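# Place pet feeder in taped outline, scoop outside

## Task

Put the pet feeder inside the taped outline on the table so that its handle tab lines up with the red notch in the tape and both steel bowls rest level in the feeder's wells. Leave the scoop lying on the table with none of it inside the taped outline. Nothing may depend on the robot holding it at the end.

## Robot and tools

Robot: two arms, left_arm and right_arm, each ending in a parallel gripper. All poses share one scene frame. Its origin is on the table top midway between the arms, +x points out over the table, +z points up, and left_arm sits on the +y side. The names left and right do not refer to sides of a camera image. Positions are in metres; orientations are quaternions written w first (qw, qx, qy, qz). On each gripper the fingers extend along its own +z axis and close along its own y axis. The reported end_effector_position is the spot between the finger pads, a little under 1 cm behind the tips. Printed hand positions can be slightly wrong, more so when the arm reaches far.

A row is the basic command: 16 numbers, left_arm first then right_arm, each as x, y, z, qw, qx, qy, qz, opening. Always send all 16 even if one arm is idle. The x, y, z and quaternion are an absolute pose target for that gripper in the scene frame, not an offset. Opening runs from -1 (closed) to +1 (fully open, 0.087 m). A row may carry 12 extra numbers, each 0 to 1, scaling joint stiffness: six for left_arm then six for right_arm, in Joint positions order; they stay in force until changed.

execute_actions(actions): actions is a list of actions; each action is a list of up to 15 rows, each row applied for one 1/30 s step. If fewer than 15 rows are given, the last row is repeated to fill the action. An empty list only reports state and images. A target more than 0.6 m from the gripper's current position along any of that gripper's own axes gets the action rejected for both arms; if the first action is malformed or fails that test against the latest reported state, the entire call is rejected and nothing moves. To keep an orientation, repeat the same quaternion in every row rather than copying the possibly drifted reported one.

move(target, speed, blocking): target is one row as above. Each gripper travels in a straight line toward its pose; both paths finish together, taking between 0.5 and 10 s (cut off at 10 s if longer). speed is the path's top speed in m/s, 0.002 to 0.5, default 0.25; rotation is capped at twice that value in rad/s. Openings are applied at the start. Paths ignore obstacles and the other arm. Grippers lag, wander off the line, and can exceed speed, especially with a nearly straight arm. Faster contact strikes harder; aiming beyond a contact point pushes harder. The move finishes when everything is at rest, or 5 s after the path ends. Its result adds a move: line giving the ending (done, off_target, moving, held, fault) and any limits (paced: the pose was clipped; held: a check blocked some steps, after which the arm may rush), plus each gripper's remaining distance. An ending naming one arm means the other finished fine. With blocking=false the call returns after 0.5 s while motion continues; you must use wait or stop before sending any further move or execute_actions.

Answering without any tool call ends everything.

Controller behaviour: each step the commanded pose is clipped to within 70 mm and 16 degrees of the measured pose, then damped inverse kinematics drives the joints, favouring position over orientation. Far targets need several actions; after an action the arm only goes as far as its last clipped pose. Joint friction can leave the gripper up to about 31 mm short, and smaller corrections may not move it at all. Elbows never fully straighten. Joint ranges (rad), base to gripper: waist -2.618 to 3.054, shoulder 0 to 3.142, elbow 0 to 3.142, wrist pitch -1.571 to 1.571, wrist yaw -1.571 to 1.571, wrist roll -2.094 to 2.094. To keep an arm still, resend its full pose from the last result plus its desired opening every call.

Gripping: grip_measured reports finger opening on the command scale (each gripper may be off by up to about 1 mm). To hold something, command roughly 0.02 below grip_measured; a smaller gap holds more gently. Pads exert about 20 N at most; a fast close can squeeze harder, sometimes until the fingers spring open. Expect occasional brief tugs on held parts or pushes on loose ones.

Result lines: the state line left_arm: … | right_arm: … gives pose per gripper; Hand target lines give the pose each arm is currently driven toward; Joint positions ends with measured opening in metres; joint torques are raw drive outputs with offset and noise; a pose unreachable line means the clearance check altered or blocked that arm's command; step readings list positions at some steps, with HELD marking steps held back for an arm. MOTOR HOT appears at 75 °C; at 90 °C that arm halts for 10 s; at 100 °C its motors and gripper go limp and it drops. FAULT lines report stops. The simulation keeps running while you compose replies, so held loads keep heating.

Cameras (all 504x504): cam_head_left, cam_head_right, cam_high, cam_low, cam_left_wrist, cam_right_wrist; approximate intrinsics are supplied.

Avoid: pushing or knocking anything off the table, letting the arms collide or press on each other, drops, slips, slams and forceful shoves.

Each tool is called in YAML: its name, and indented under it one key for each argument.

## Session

execute_actions:
  actions: []

Scene clock: 0.00 s.
left_arm: end_effector_position=(+0.2248, +0.4303, +0.2153) grip_measured=+0.999 end_effector_quat_wxyz=(+0.426, +0.224, +0.854, +0.197) | right_arm: end_effector_position=(+0.5802, -0.3334, +0.1655) grip_measured=+0.992 end_effector_quat_wxyz=(-0.157, +0.683, -0.661, +0.266)
Joint positions: left_arm=[ 0.515  0.598  0.854 -0.858  0.152  0.794  0.087] | right_arm=[ 0.047  2.171  2.05  -0.838  0.155 -1.622  0.087]
Joint velocities: left_arm=[ 0.012 -0.012  0.002 -0.037 -0.037 -0.007 -0.001] | right_arm=[-0.022 -0.022 -0.002  0.051 -0.022 -0.022  0.001]
Joint torques (N m, as the arm reports them, + toward a larger angle): no reading
Motor temperatures (°C, as the motors report them): left_arm=[24 36 32 28 25 25] | right_arm=[25 23 33 30 24 25]
Hand target (left_arm): +0.225, +0.430, +0.215; +0.426, +0.224, +0.854, +0.197
Hand target (right_arm): +0.580, -0.333, +0.165; -0.157, +0.683, -0.661, +0.266
Joint stiffness scale: left_arm=[1. 1. 1. 1. 1. 1.] | right_arm=[1. 1. 1. 1. 1. 1.]

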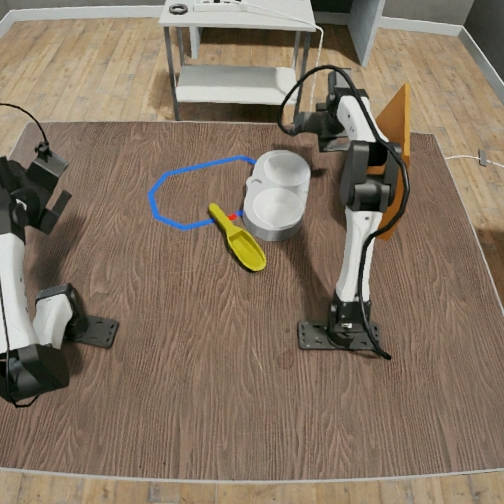

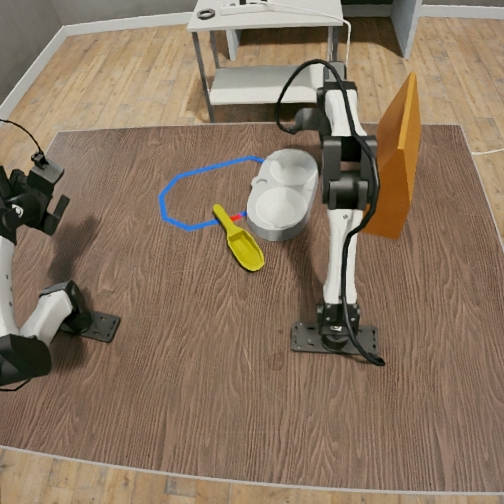

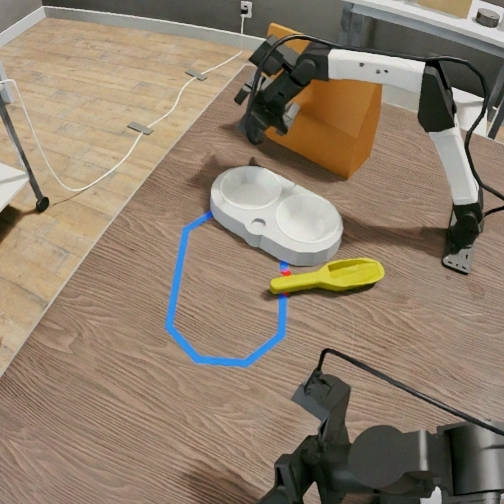

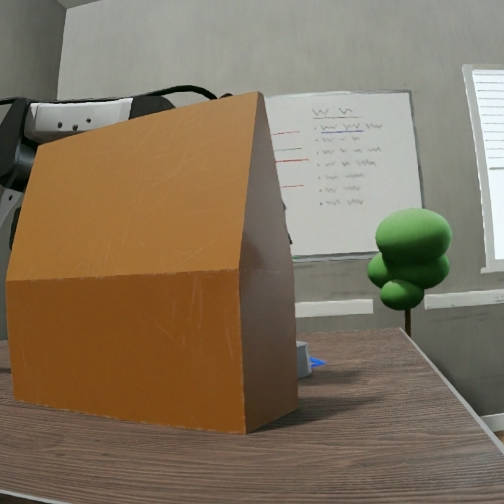

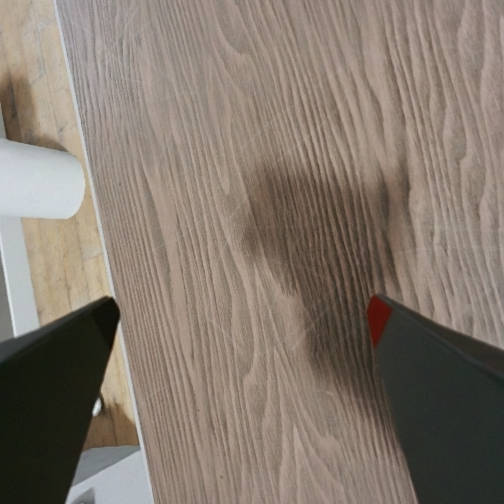

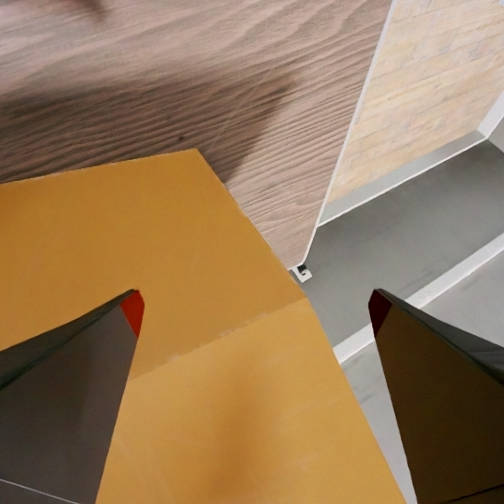

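move:
  target: [0.22,0.35,0.2,0.3,0,0.954,0,1,0.4,-0.07,0.34,0.407,0,0.914,0,1]

Scene clock: 10.53 s.
left_arm: end_effector_position=(+0.2185, +0.3545, +0.1986) grip_measured=+0.999 end_effector_quat_wxyz=(+0.306, -0.002, +0.952, +0.008) | right_arm: end_effector_position=(+0.3936, -0.0709, +0.3372) grip_measured=+0.992 end_effector_quat_wxyz=(+0.400, -0.004, +0.916, +0.008)
Joint positions: left_arm=[ 0.154  0.891  1.088 -1.147 -0.016 -0.     0.087] | right_arm=[ 0.666  1.993  2.595 -1.454  0.444  0.472  0.087]
Joint velocities: left_arm=[ 0.002  0.002 -0.017 -0.051  0.037 -0.051  0.   ] | right_arm=[-0.007 -0.012  0.002  0.022 -0.007 -0.007 -0.   ]
Joint torques (N m, as the arm reports them, + toward a larger angle): left_arm=[-0.49  1.19  7.83  1.48  0.13 -0.18] | right_arm=[ 0.33 -6.31  8.27  1.33  0.33  0.07]
Motor temperatures (°C, as the motors report them): left_arm=[24 36 34 30 25 25] | right_arm=[25 28 35 31 24 25]
Hand target (left_arm): +0.220, +0.351, +0.201; +0.300, -0.000, +0.954, +0.002
Hand target (right_arm): +0.395, -0.070, +0.340; +0.405, +0.002, +0.914, +0.008
Off the commanded pose (left_arm): 0.005 m, 1 deg.
Off the commanded pose (right_arm): 0.007 m, 1 deg.
Joint stiffness scale: left_arm=[1. 1. 1. 1. 1. 1.] | right_arm=[1. 1. 1. 1. 1. 1.]
move: done

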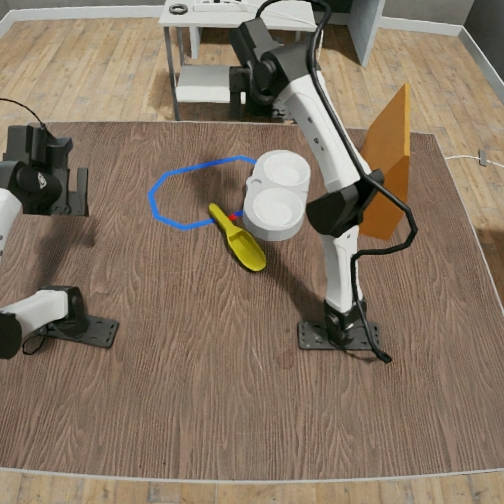

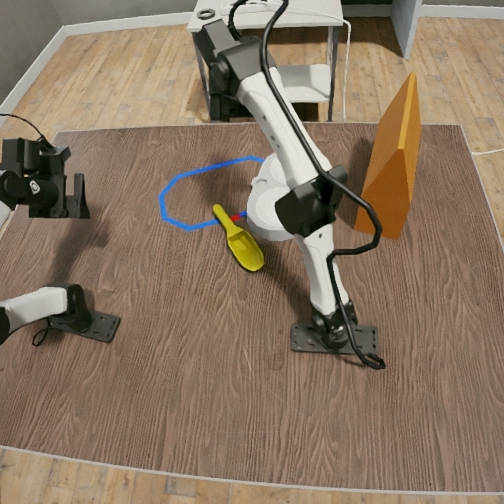

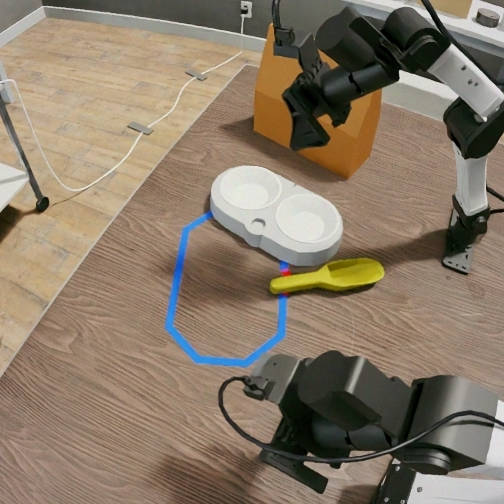

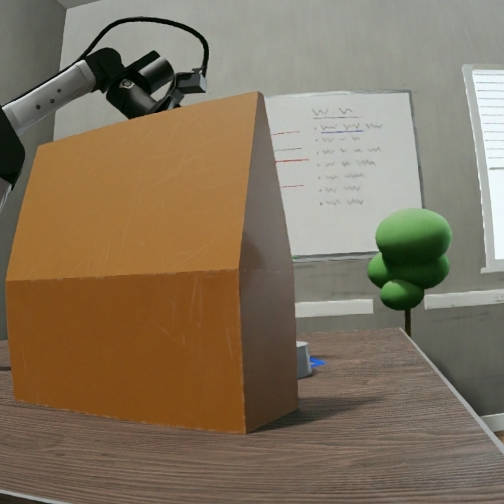

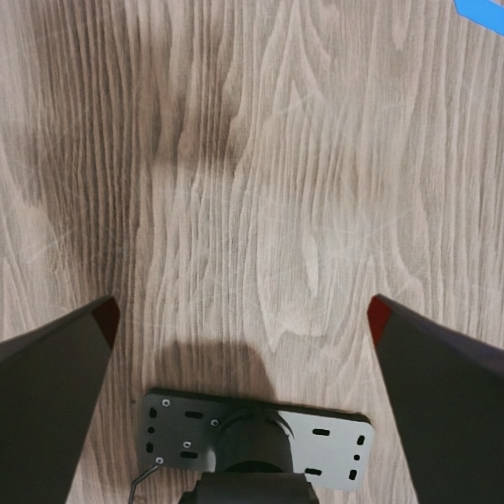

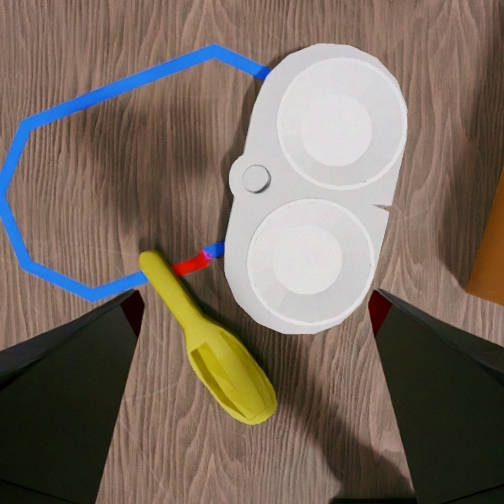

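move:
  target: [0.353,0.029,0.07,0,-0.301,0.954,0,0.4,0.42,-0.2,0.2,0.3,0.1,0.949,-0.03,-0.2]

Scene clock: 51.33 s.
left_arm: end_effector_position=(+0.3620, +0.0365, +0.0794) grip_measured=+0.400 end_effector_quat_wxyz=(+0.010, -0.301, +0.954, -0.005) | right_arm: end_effector_position=(+0.4245, -0.1995, +0.1962) grip_measured=-0.200 end_effector_quat_wxyz=(+0.293, +0.101, +0.950, -0.041)
Joint positions: left_arm=[-0.515  2.422  2.35  -1.48  -0.01  -1.281  0.061] | right_arm=[ 0.3    1.777  1.762 -1.022  0.29   0.417  0.035]
Joint velocities: left_arm=[-0.012 -0.017 -0.002 -0.007 -0.007 -0.007 -0.001] | right_arm=[ 0.002 -0.002 -0.012  0.037 -0.037 -0.051 -0.001]
Joint torques (N m, as the arm reports them, + toward a larger angle): left_arm=[ -0.21 -12.76   7.41   0.22   0.08  -0.15] | right_arm=[-0.58 -8.07  5.86  1.42 -0.05 -0.18]
Motor temperatures (°C, as the motors report them): left_arm=[24 35 39 31 25 25] | right_arm=[25 31 38 33 24 25]
Hand target (left_arm): +0.359, +0.034, +0.074; +0.002, -0.302, +0.953, +0.003
Hand target (right_arm): +0.424, -0.200, +0.200; +0.302, +0.100, +0.947, -0.035
Off the commanded pose (left_arm): 0.015 m, 1 deg.
Off the commanded pose (right_arm): 0.006 m, 2 deg.
Joint stiffness scale: left_arm=[1. 1. 1. 1. 1. 1.] | right_arm=[1. 1. 1. 1. 1. 1.]
move: off_target (left_arm)

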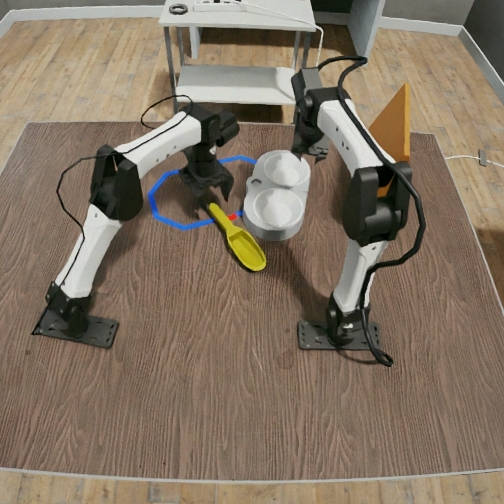

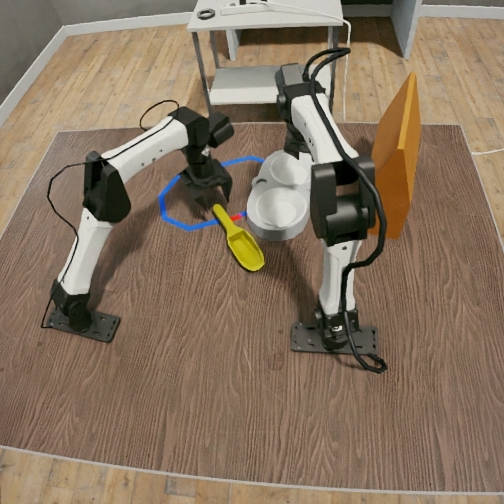

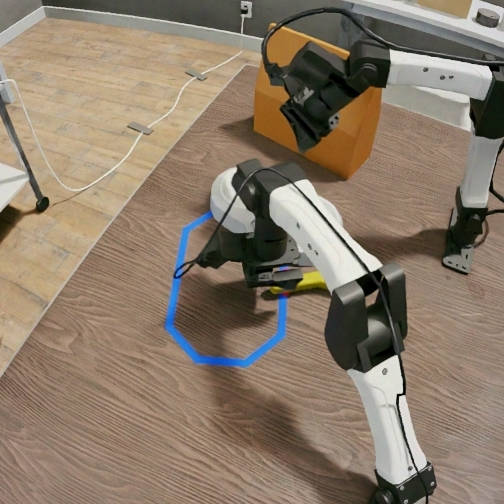

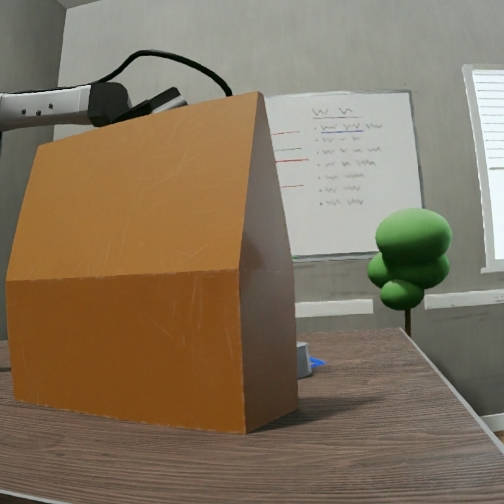

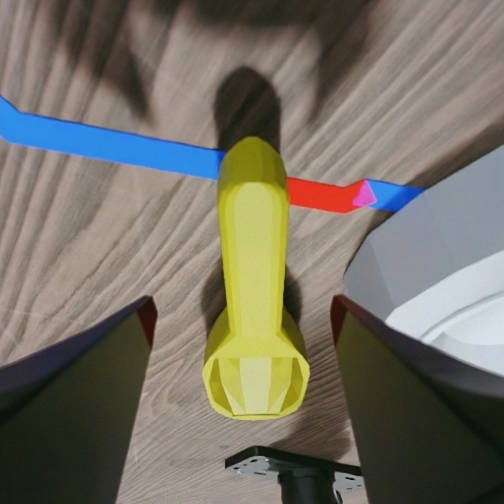

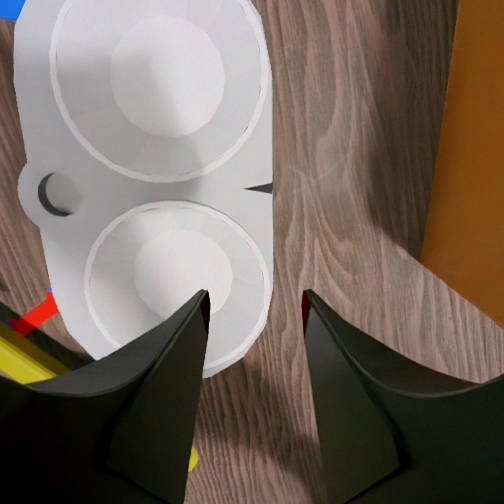

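move:
  target: [0.338,0.014,0.013,0,-0.301,0.954,0,0.2,0.42,-0.2,0.2,0.3,0.1,0.949,-0.03,-0.2]
  speed: 0.07

Scene clock: 66.50 s.
left_arm: end_effector_position=(+0.3419, +0.0165, +0.0168) grip_measured=+0.200 end_effector_quat_wxyz=(+0.001, -0.300, +0.954, +0.002) | right_arm: end_effector_position=(+0.4214, -0.1984, +0.1959) grip_measured=-0.200 end_effector_quat_wxyz=(+0.291, +0.100, +0.951, -0.036)
Joint positions: left_arm=[-0.573  2.422  2.099 -1.249 -0.004 -1.337  0.052] | right_arm=[ 0.3    1.766  1.749 -1.02   0.279  0.417  0.035]
Joint velocities: left_arm=[ 0.017  0.012  0.017  0.022 -0.022  0.022  0.002] | right_arm=[-0.007 -0.012  0.022 -0.007 -0.051 -0.007  0.   ]
Joint torques (N m, as the arm reports them, + toward a larger angle): left_arm=[ -0.27 -15.63   4.1    0.5    0.07  -0.15] | right_arm=[-0.25 -8.4   5.91  1.44  0.   -0.12]
Motor temperatures (°C, as the motors report them): left_arm=[24 42 40 29 25 25] | right_arm=[25 33 37 33 24 25]
Hand target (left_arm): +0.338, +0.014, +0.013; +0.000, -0.301, +0.954, +0.001
Hand target (right_arm): +0.420, -0.200, +0.200; +0.300, +0.100, +0.948, -0.030
Off the commanded pose (left_arm): 0.006 m, 0 deg.
Off the commanded pose (right_arm): 0.005 m, 1 deg.
Joint stiffness scale: left_arm=[1. 1. 1. 1. 1. 1.] | right_arm=[1. 1. 1. 1. 1. 1.]
move: done

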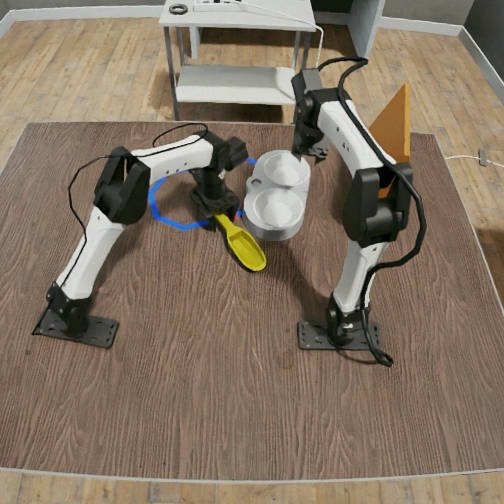

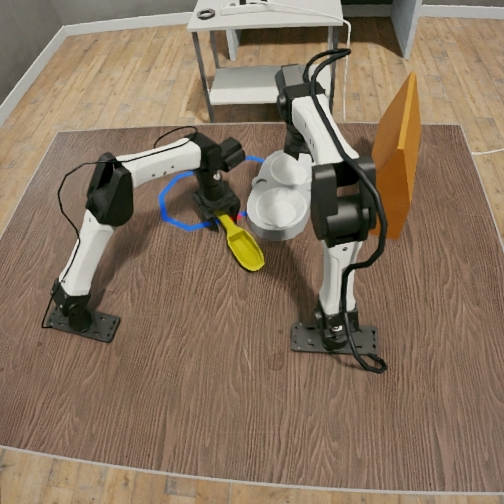

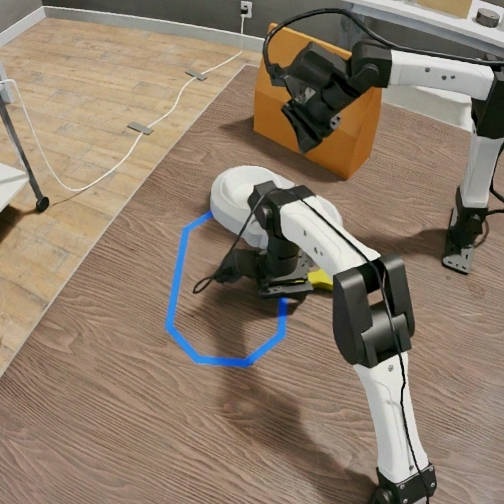

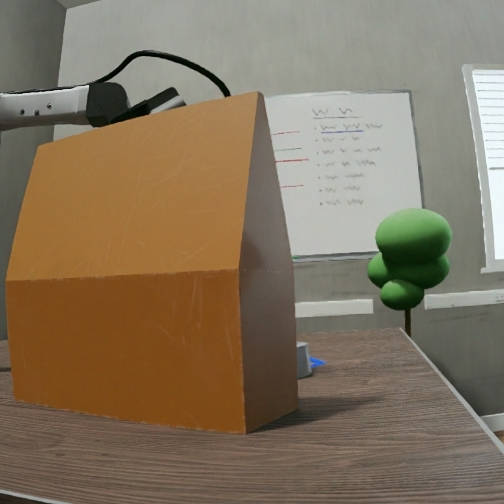

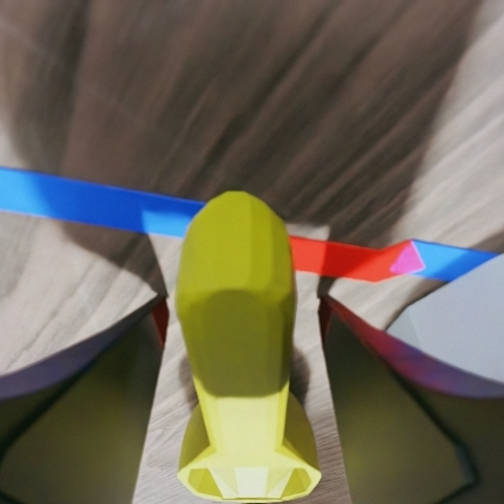

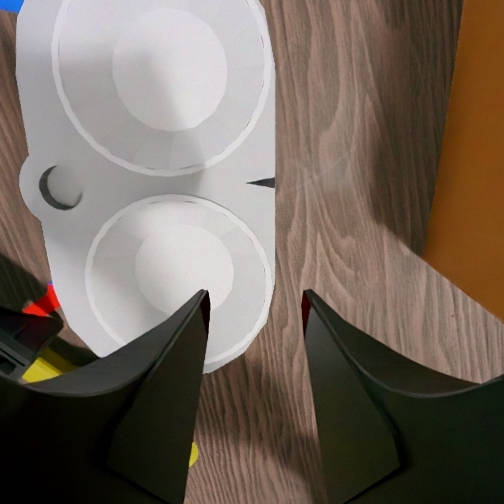

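move:
  target: [0.31,-0.006,0.014,0,-0.301,0.954,0,0.0,0.42,-0.2,0.2,0.3,0.1,0.949,-0.03,-0.2]
  speed: 0.07

execute_actions:
  actions:
    - [[0.31,-0.006,0.014,0,-0.301,0.954,0,-0.3,0.42,-0.2,0.2,0.3,0.1,0.949,-0.03,-0.2]]
    - [[0.31,-0.006,0.014,0,-0.301,0.954,0,-0.45,0.42,-0.2,0.2,0.3,0.1,0.949,-0.03,-0.2]]

Scene clock: 80.27 s.
left_arm: end_effector_position=(+0.3145, -0.0045, +0.0132) grip_measured=+0.000 end_effector_quat_wxyz=(+0.001, -0.299, +0.954, +0.005) | right_arm: end_effector_position=(+0.4214, -0.1984, +0.1959) grip_measured=-0.200 end_effector_quat_wxyz=(+0.291, +0.100, +0.951, -0.036)
Joint positions: left_arm=[-0.647  2.404  2.052 -1.226 -0.006 -1.409  0.044] | right_arm=[ 0.3    1.766  1.749 -1.02   0.279  0.417  0.035]
Joint velocities: left_arm=[-0.007  0.002 -0.002  0.007 -0.007 -0.007 -0.   ] | right_arm=[-0.012  0.017  0.012  0.007  0.022 -0.022 -0.   ]
Joint torques (N m, as the arm reports them, + toward a larger angle): left_arm=[ -0.18 -16.57   3.77   0.5    0.05  -0.17] | right_arm=[-0.53 -8.31  5.6   1.43 -0.1  -0.12]
Motor temperatures (°C, as the motors report them): left_arm=[24 48 38 29 25 25] | right_arm=[25 35 36 33 24 25]
Hand target (left_arm): +0.311, -0.006, +0.014; +0.000, -0.301, +0.954, +0.000
Hand target (right_arm): +0.420, -0.200, +0.200; +0.299, +0.100, +0.948, -0.030
Off the commanded pose (left_arm): 0.005 m, 1 deg.
Off the commanded pose (right_arm): 0.005 m, 1 deg.
Joint stiffness scale: left_arm=[1. 1. 1. 1. 1. 1.] | right_arm=[1. 1. 1. 1. 1. 1.]
move: done

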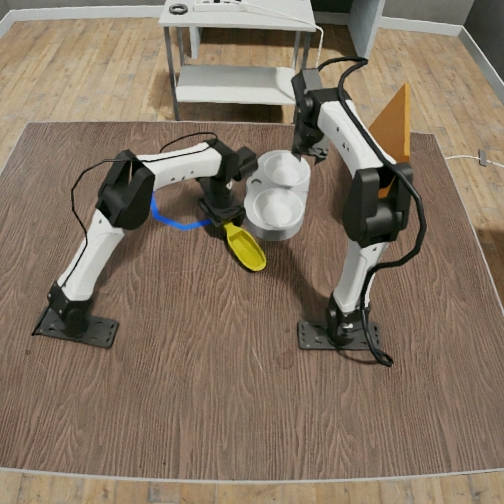

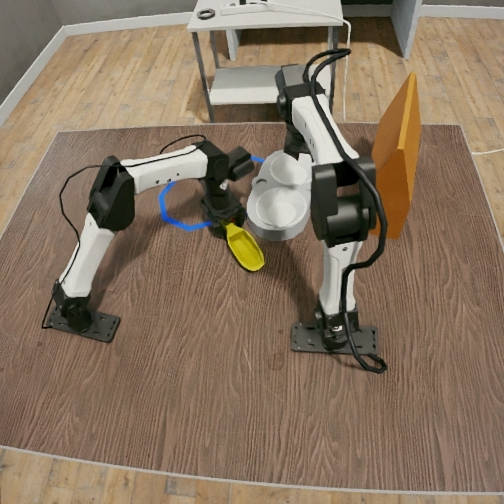

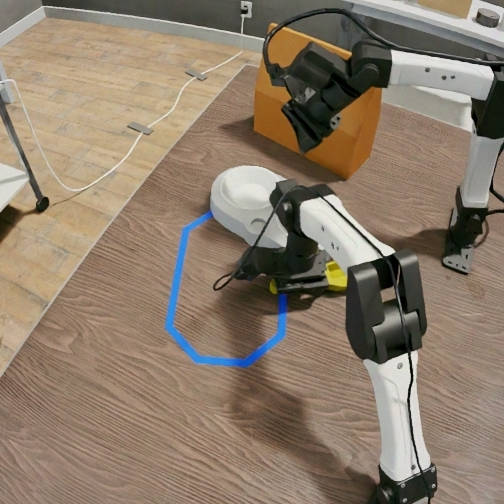

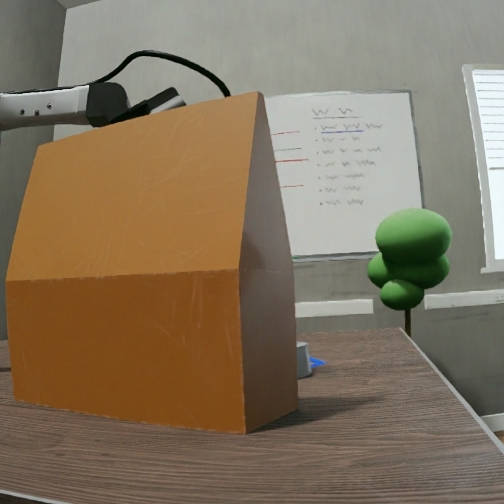

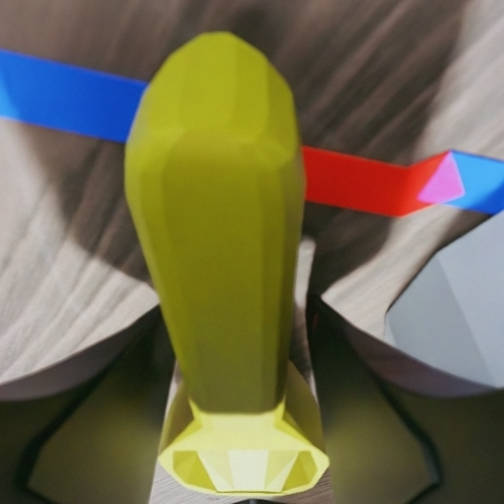

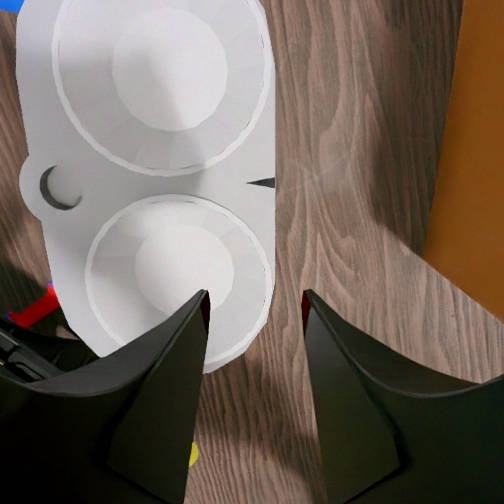

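Scene clock: 81.27 s.
left_arm: end_effector_position=(+0.3148, -0.0055, +0.0133) grip_measured=-0.360 end_effector_quat_wxyz=(+0.001, -0.300, +0.954, +0.003) | right_arm: end_effector_position=(+0.4214, -0.1984, +0.1959) grip_measured=-0.200 end_effector_quat_wxyz=(+0.291, +0.100, +0.951, -0.036)
Joint positions: left_arm=[-0.647  2.404  2.052 -1.223 -0.004 -1.411  0.028] | right_arm=[ 0.3    1.766  1.749 -1.02   0.279  0.417  0.035]
Joint velocities: left_arm=[ 0.007 -0.017  0.017  0.022 -0.037 -0.007  0.001] | right_arm=[ 0.002  0.002 -0.007  0.037 -0.066  0.022 -0.001]
Joint torques (N m, as the arm reports them, + toward a larger angle): left_arm=[ -0.17 -16.81   3.44   0.5    0.07  -0.15] | right_arm=[-0.51 -8.47  5.97  1.48  0.   -0.15]
Motor temperatures (°C, as the motors report them): left_arm=[24 49 38 29 25 25] | right_arm=[25 35 36 33 24 25]
Hand target (left_arm): +0.310, -0.006, +0.014; -0.000, -0.301, +0.954, +0.001
Hand target (right_arm): +0.420, -0.200, +0.200; +0.299, +0.100, +0.948, -0.030
Off the commanded pose (left_arm): 0.005 m, 0 deg.
Off the commanded pose (right_arm): 0.005 m, 1 deg.
Joint stiffness scale: left_arm=[1. 1. 1. 1. 1. 1.] | right_arm=[1. 1. 1. 1. 1. 1.]
Step readings (end_effector_position; steps 1 to 15: 1st action; 16 to 30: 2nd action):
0: left_arm (+0.3145, -0.0045, +0.0132) | right_arm (+0.4214, -0.1984, +0.1959)
1: left_arm (+0.3145, -0.0046, +0.0132) | right_arm (+0.4214, -0.1984, +0.1959)
2: left_arm (+0.3149, -0.0052, +0.0133) | right_arm (+0.4214, -0.1984, +0.1959)
4: left_arm (+0.3148, -0.0054, +0.0133) | right_arm (+0.4214, -0.1984, +0.1959)
8: left_arm (+0.3148, -0.0054, +0.0133) | right_arm (+0.4214, -0.1984, +0.1959)
15: left_arm (+0.3148, -0.0054, +0.0133) | right_arm (+0.4214, -0.1984, +0.1959)
16: left_arm (+0.3148, -0.0055, +0.0133) | right_arm (+0.4214, -0.1984, +0.1959)
17: left_arm (+0.3148, -0.0055, +0.0133) | right_arm (+0.4214, -0.1984, +0.1959)
19: left_arm (+0.3148, -0.0055, +0.0133) | right_arm (+0.4214, -0.1984, +0.1959)
23: left_arm (+0.3148, -0.0055, +0.0133) | right_arm (+0.4214, -0.1984, +0.1959)
30: end_effector_position above

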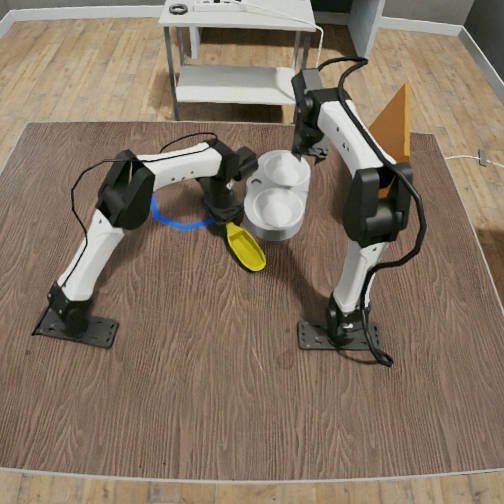

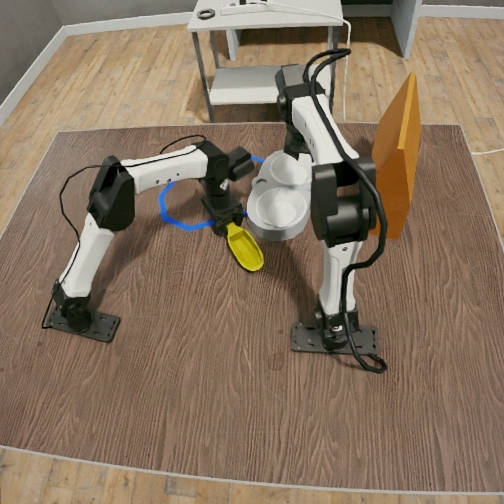

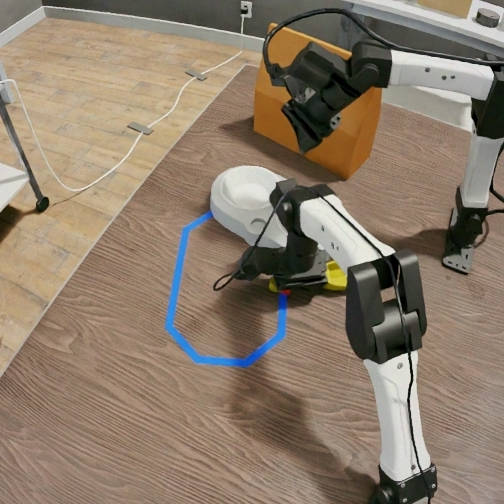

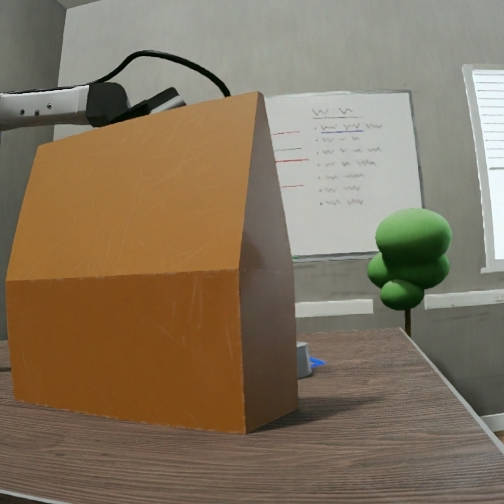

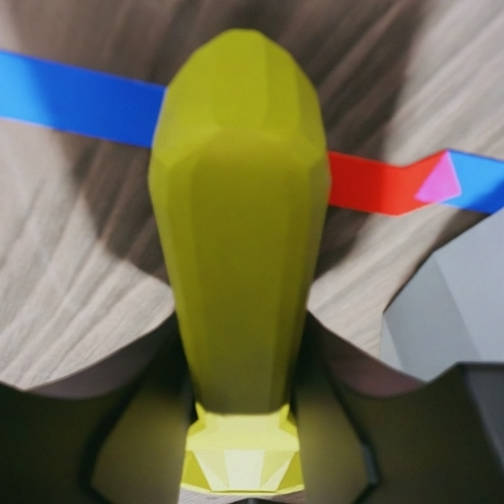

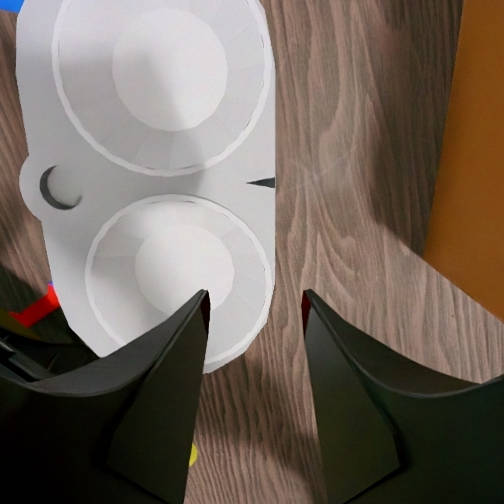

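move:
  target: [0.27,0.06,0.05,0,-0.301,0.954,0,-0.39,0.44,-0.14,0.14,0.215,0.11,0.97,-0.024,-0.2]
  speed: 0.15

move:
  target: [0.19,0.19,0.012,0,-0.301,0.954,0,-0.39,0.468,-0.052,0.095,0.215,0.11,0.97,-0.024,-0.2]
  speed: 0.15

Scene clock: 91.40 s.
left_arm: end_effector_position=(+0.2671, +0.0572, +0.0475) grip_measured=-0.360 end_effector_quat_wxyz=(-0.002, -0.301, +0.954, +0.008) | right_arm: end_effector_position=(+0.4373, -0.1446, +0.1329) grip_measured=-0.200 end_effector_quat_wxyz=(+0.211, +0.108, +0.971, -0.032)
Joint positions: left_arm=[-0.622  2.059  1.621 -1.15  -0.004 -1.388  0.028] | right_arm=[ 0.385  2.028  1.902 -1.09   0.249  0.545  0.035]
Joint velocities: left_arm=[-0.022 -0.017 -0.017 -0.022 -0.066  0.037 -0.001] | right_arm=[-0.022 -0.022 -0.002 -0.037  0.022 -0.022  0.001]
Joint torques (N m, as the arm reports them, + toward a larger angle): left_arm=[  1.19 -13.91   4.09   0.45   0.1    0.  ] | right_arm=[ 0.17 -8.45 10.09  0.87 -0.06  0.07]
Motor temperatures (°C, as the motors report them): left_arm=[24 53 37 28 25 25] | right_arm=[25 36 36 33 24 25]
Hand target (left_arm): +0.269, +0.060, +0.049; -0.000, -0.301, +0.954, +0.000
Hand target (right_arm): +0.439, -0.139, +0.139; +0.215, +0.110, +0.970, -0.024
Off the commanded pose (left_arm): 0.005 m, 1 deg.
Off the commanded pose (right_arm): 0.009 m, 1 deg.
Joint stiffness scale: left_arm=[1. 1. 1. 1. 1. 1.] | right_arm=[1. 1. 1. 1. 1. 1.]
move: done

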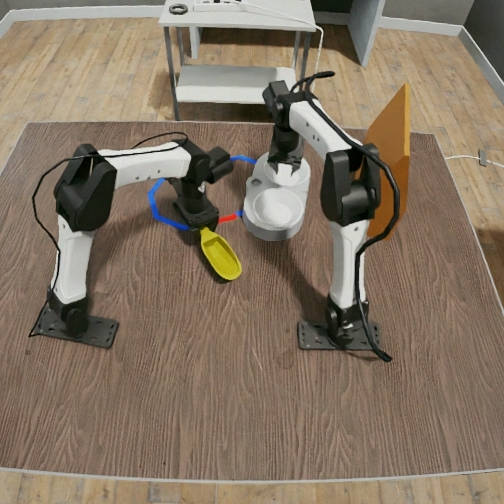

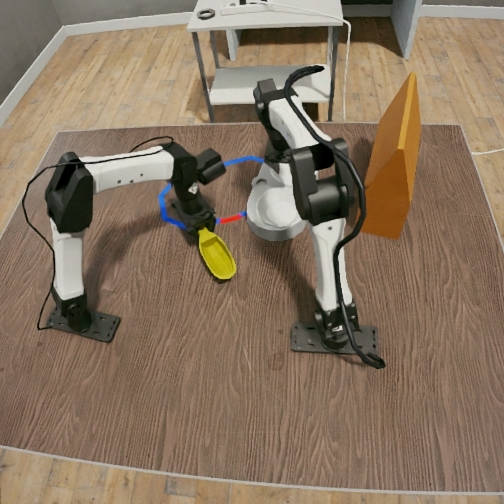

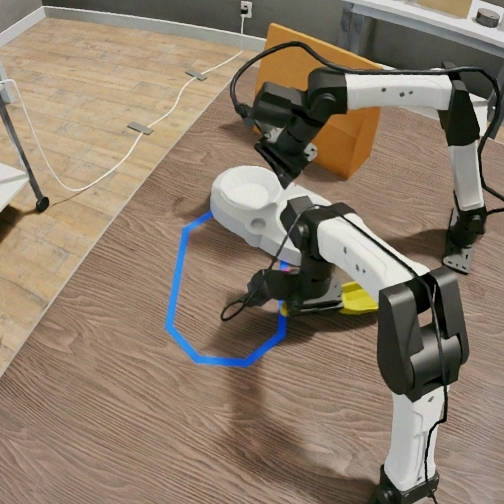

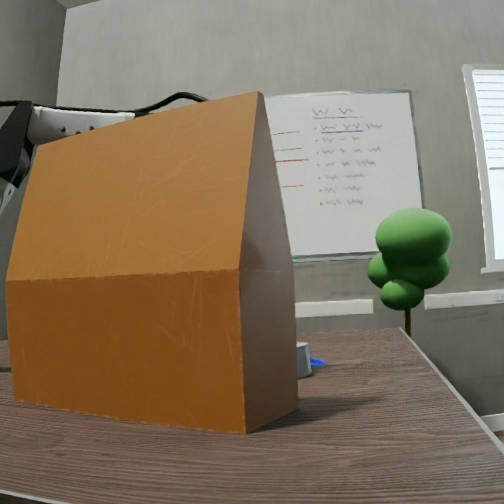

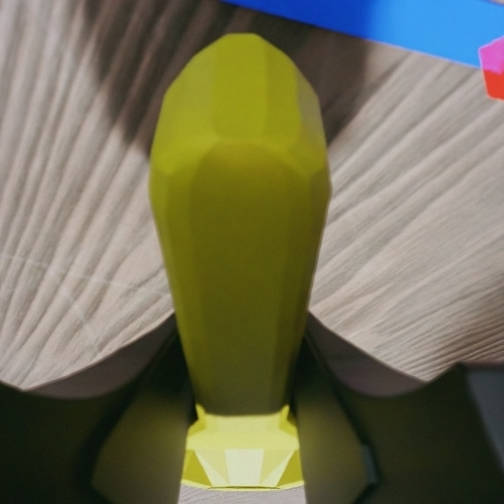

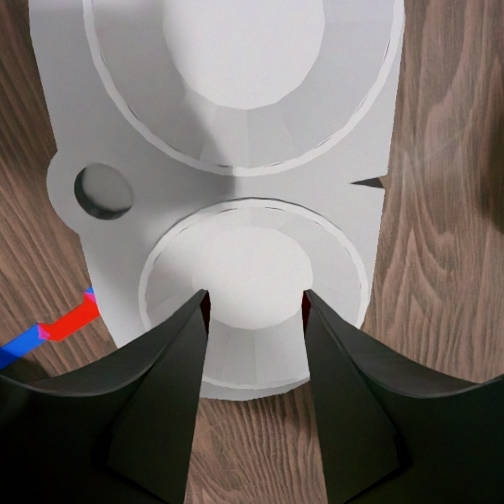

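Scene clock: 93.03 s.
left_arm: end_effector_position=(+0.1868, +0.1867, +0.0104) grip_measured=-0.360 end_effector_quat_wxyz=(-0.005, -0.301, +0.954, +0.010) | right_arm: end_effector_position=(+0.4630, -0.0526, +0.0898) grip_measured=-0.200 end_effector_quat_wxyz=(+0.207, +0.105, +0.972, -0.022)
Joint positions: left_arm=[-0.472  1.586  0.86  -0.867 -0.004 -1.238  0.028] | right_arm=[ 0.538  2.329  2.216 -1.138  0.276  0.693  0.035]
Joint velocities: left_arm=[-0.027  0.002 -0.007 -0.037 -0.007  0.066 -0.   ] | right_arm=[ 0.007 -0.002  0.012  0.066 -0.022 -0.037  0.001]
Joint torques (N m, as the arm reports them, + toward a larger angle): left_arm=[ 1.12 -8.83  3.68  0.52  0.09  0.02] | right_arm=[  0.13 -10.08   9.98   0.73   0.32  -0.02]
Motor temperatures (°C, as the motors report them): left_arm=[24 53 37 28 25 25] | right_arm=[25 36 36 33 24 25]
Hand target (left_arm): +0.187, +0.188, +0.011; -0.001, -0.301, +0.954, -0.000
Hand target (right_arm): +0.466, -0.051, +0.095; +0.214, +0.110, +0.970, -0.022
Off the commanded pose (left_arm): 0.005 m, 1 deg.
Off the commanded pose (right_arm): 0.007 m, 1 deg.
Joint stiffness scale: left_arm=[1. 1. 1. 1. 1. 1.] | right_arm=[1. 1. 1. 1. 1. 1.]
move: done

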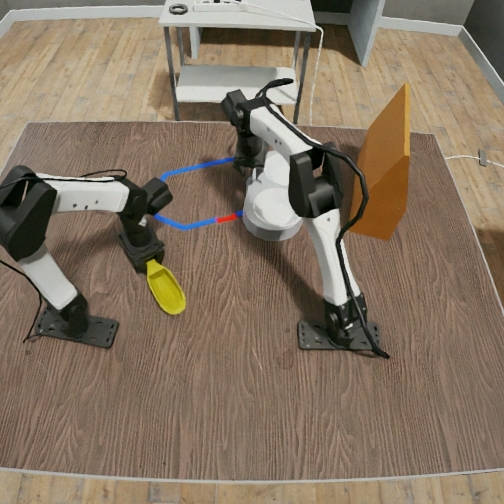

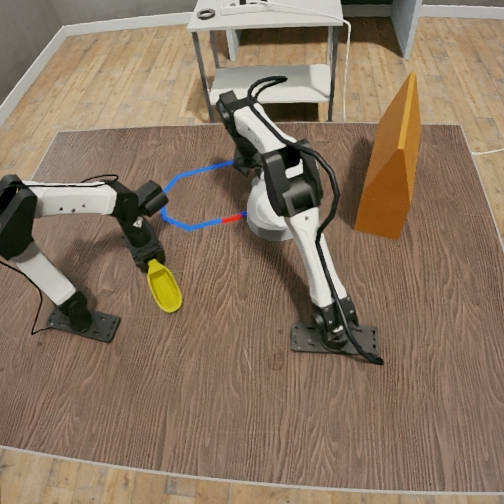

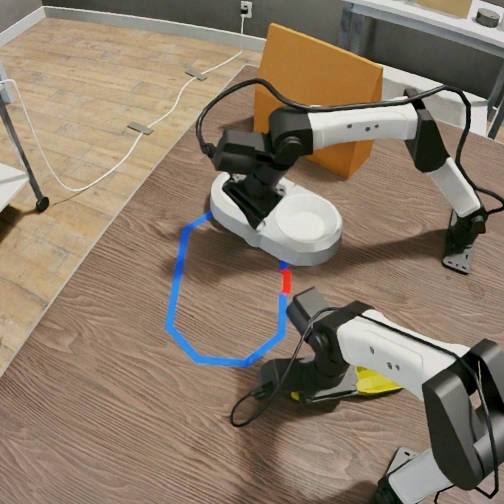

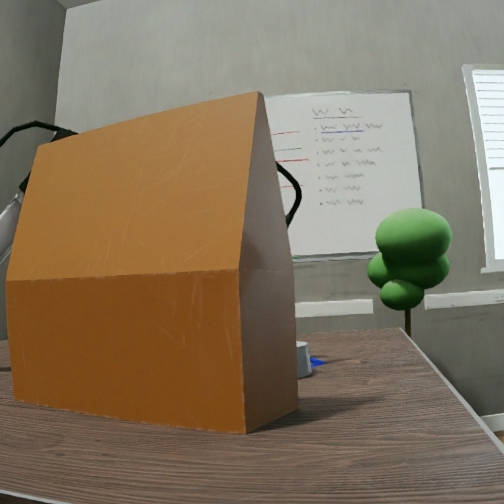

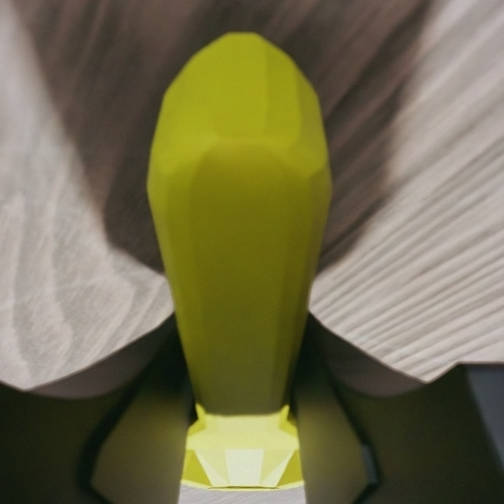

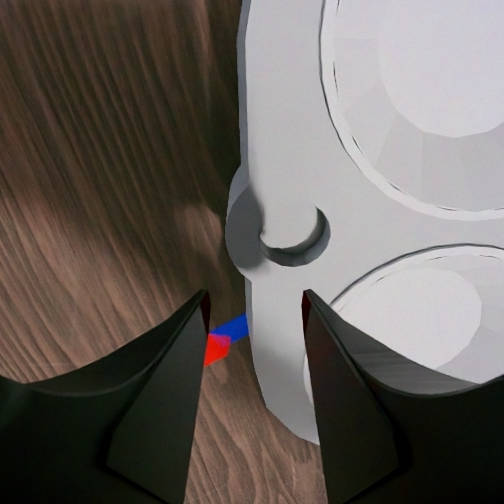

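move:
  target: [0.187,0.187,0.012,0,-0.301,0.954,0,0.3,0.479,-0.049,0.07,0.215,0.11,0.97,-0.024,-0.3]
  speed: 0.05

Scene clock: 104.60 s.
left_arm: end_effector_position=(+0.1974, +0.1848, +0.0127) grip_measured=+0.300 end_effector_quat_wxyz=(+0.009, -0.307, +0.952, -0.008) | right_arm: end_effector_position=(+0.4668, -0.0506, +0.0627) grip_measured=-0.300 end_effector_quat_wxyz=(+0.194, +0.104, +0.975, -0.031)
Joint positions: left_arm=[-0.454  1.573  0.86  -0.835 -0.005 -1.233  0.057] | right_arm=[ 0.538  2.387  2.216 -1.112  0.277  0.694  0.031]
Joint velocities: left_arm=[ 0.002 -0.007 -0.022  0.022  0.037 -0.066 -0.   ] | right_arm=[-0.022  0.002  0.007 -0.022 -0.037 -0.066  0.   ]
Joint torques (N m, as the arm reports them, + toward a larger angle): left_arm=[-0.83 -7.59  4.02  0.27  0.1  -0.07] | right_arm=[ -0.29 -10.4    9.68   1.09   0.23  -0.03]
Motor temperatures (°C, as the motors report them): left_arm=[24 49 36 28 25 25] | right_arm=[25 39 39 32 24 25]
Hand target (left_arm): +0.187, +0.187, +0.012; -0.000, -0.301, +0.954, +0.000
Hand target (right_arm): +0.479, -0.049, +0.070; +0.215, +0.110, +0.970, -0.024
Off the commanded pose (left_arm): 0.011 m, 2 deg.
Off the commanded pose (right_arm): 0.014 m, 3 deg.
Joint stiffness scale: left_arm=[1. 1. 1. 1. 1. 1.] | right_arm=[1. 1. 1. 1. 1. 1.]
move: off_target (left_arm, right_arm)

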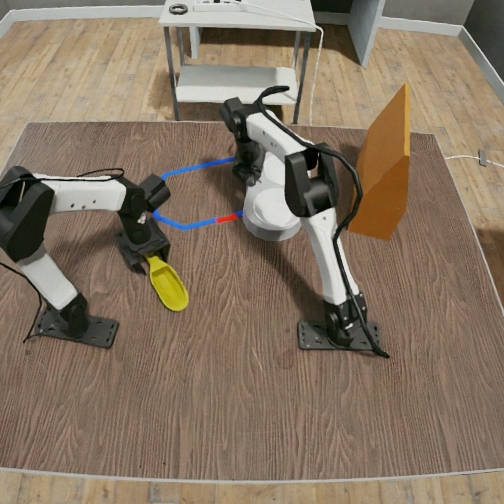

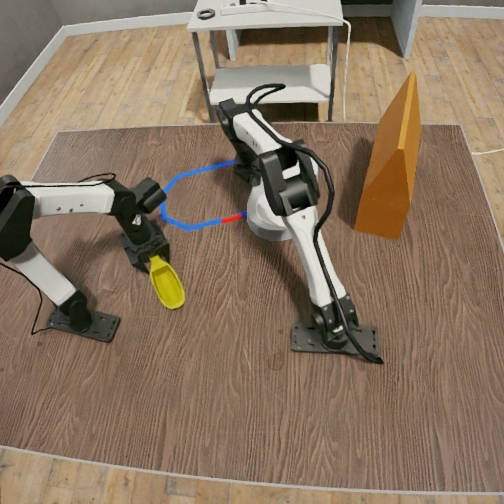

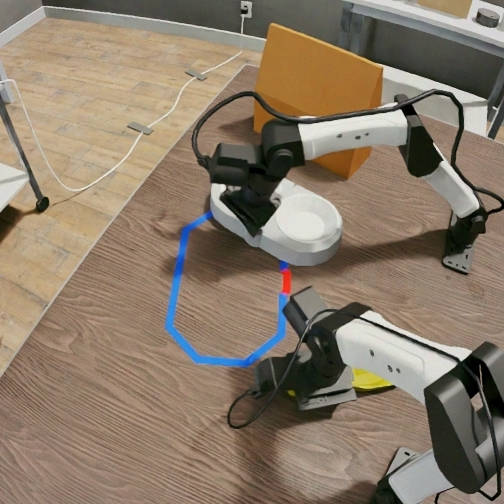

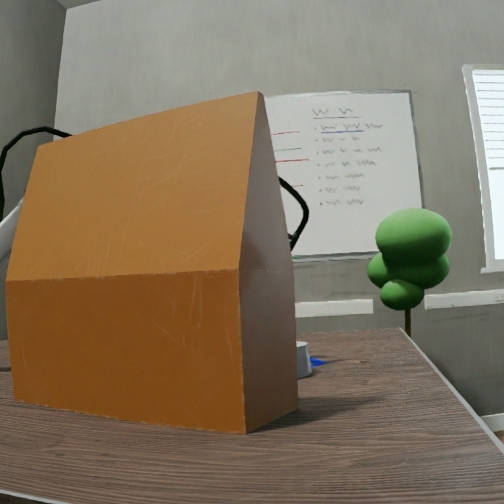

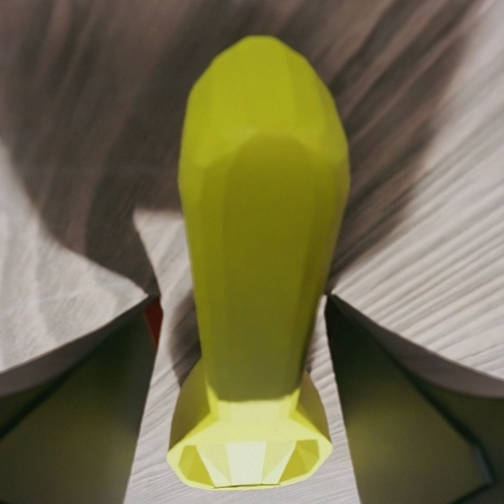

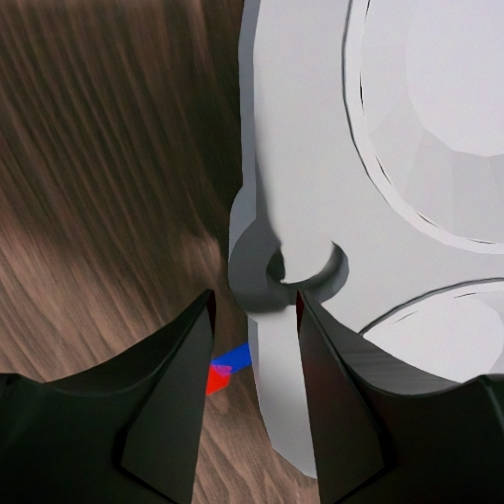

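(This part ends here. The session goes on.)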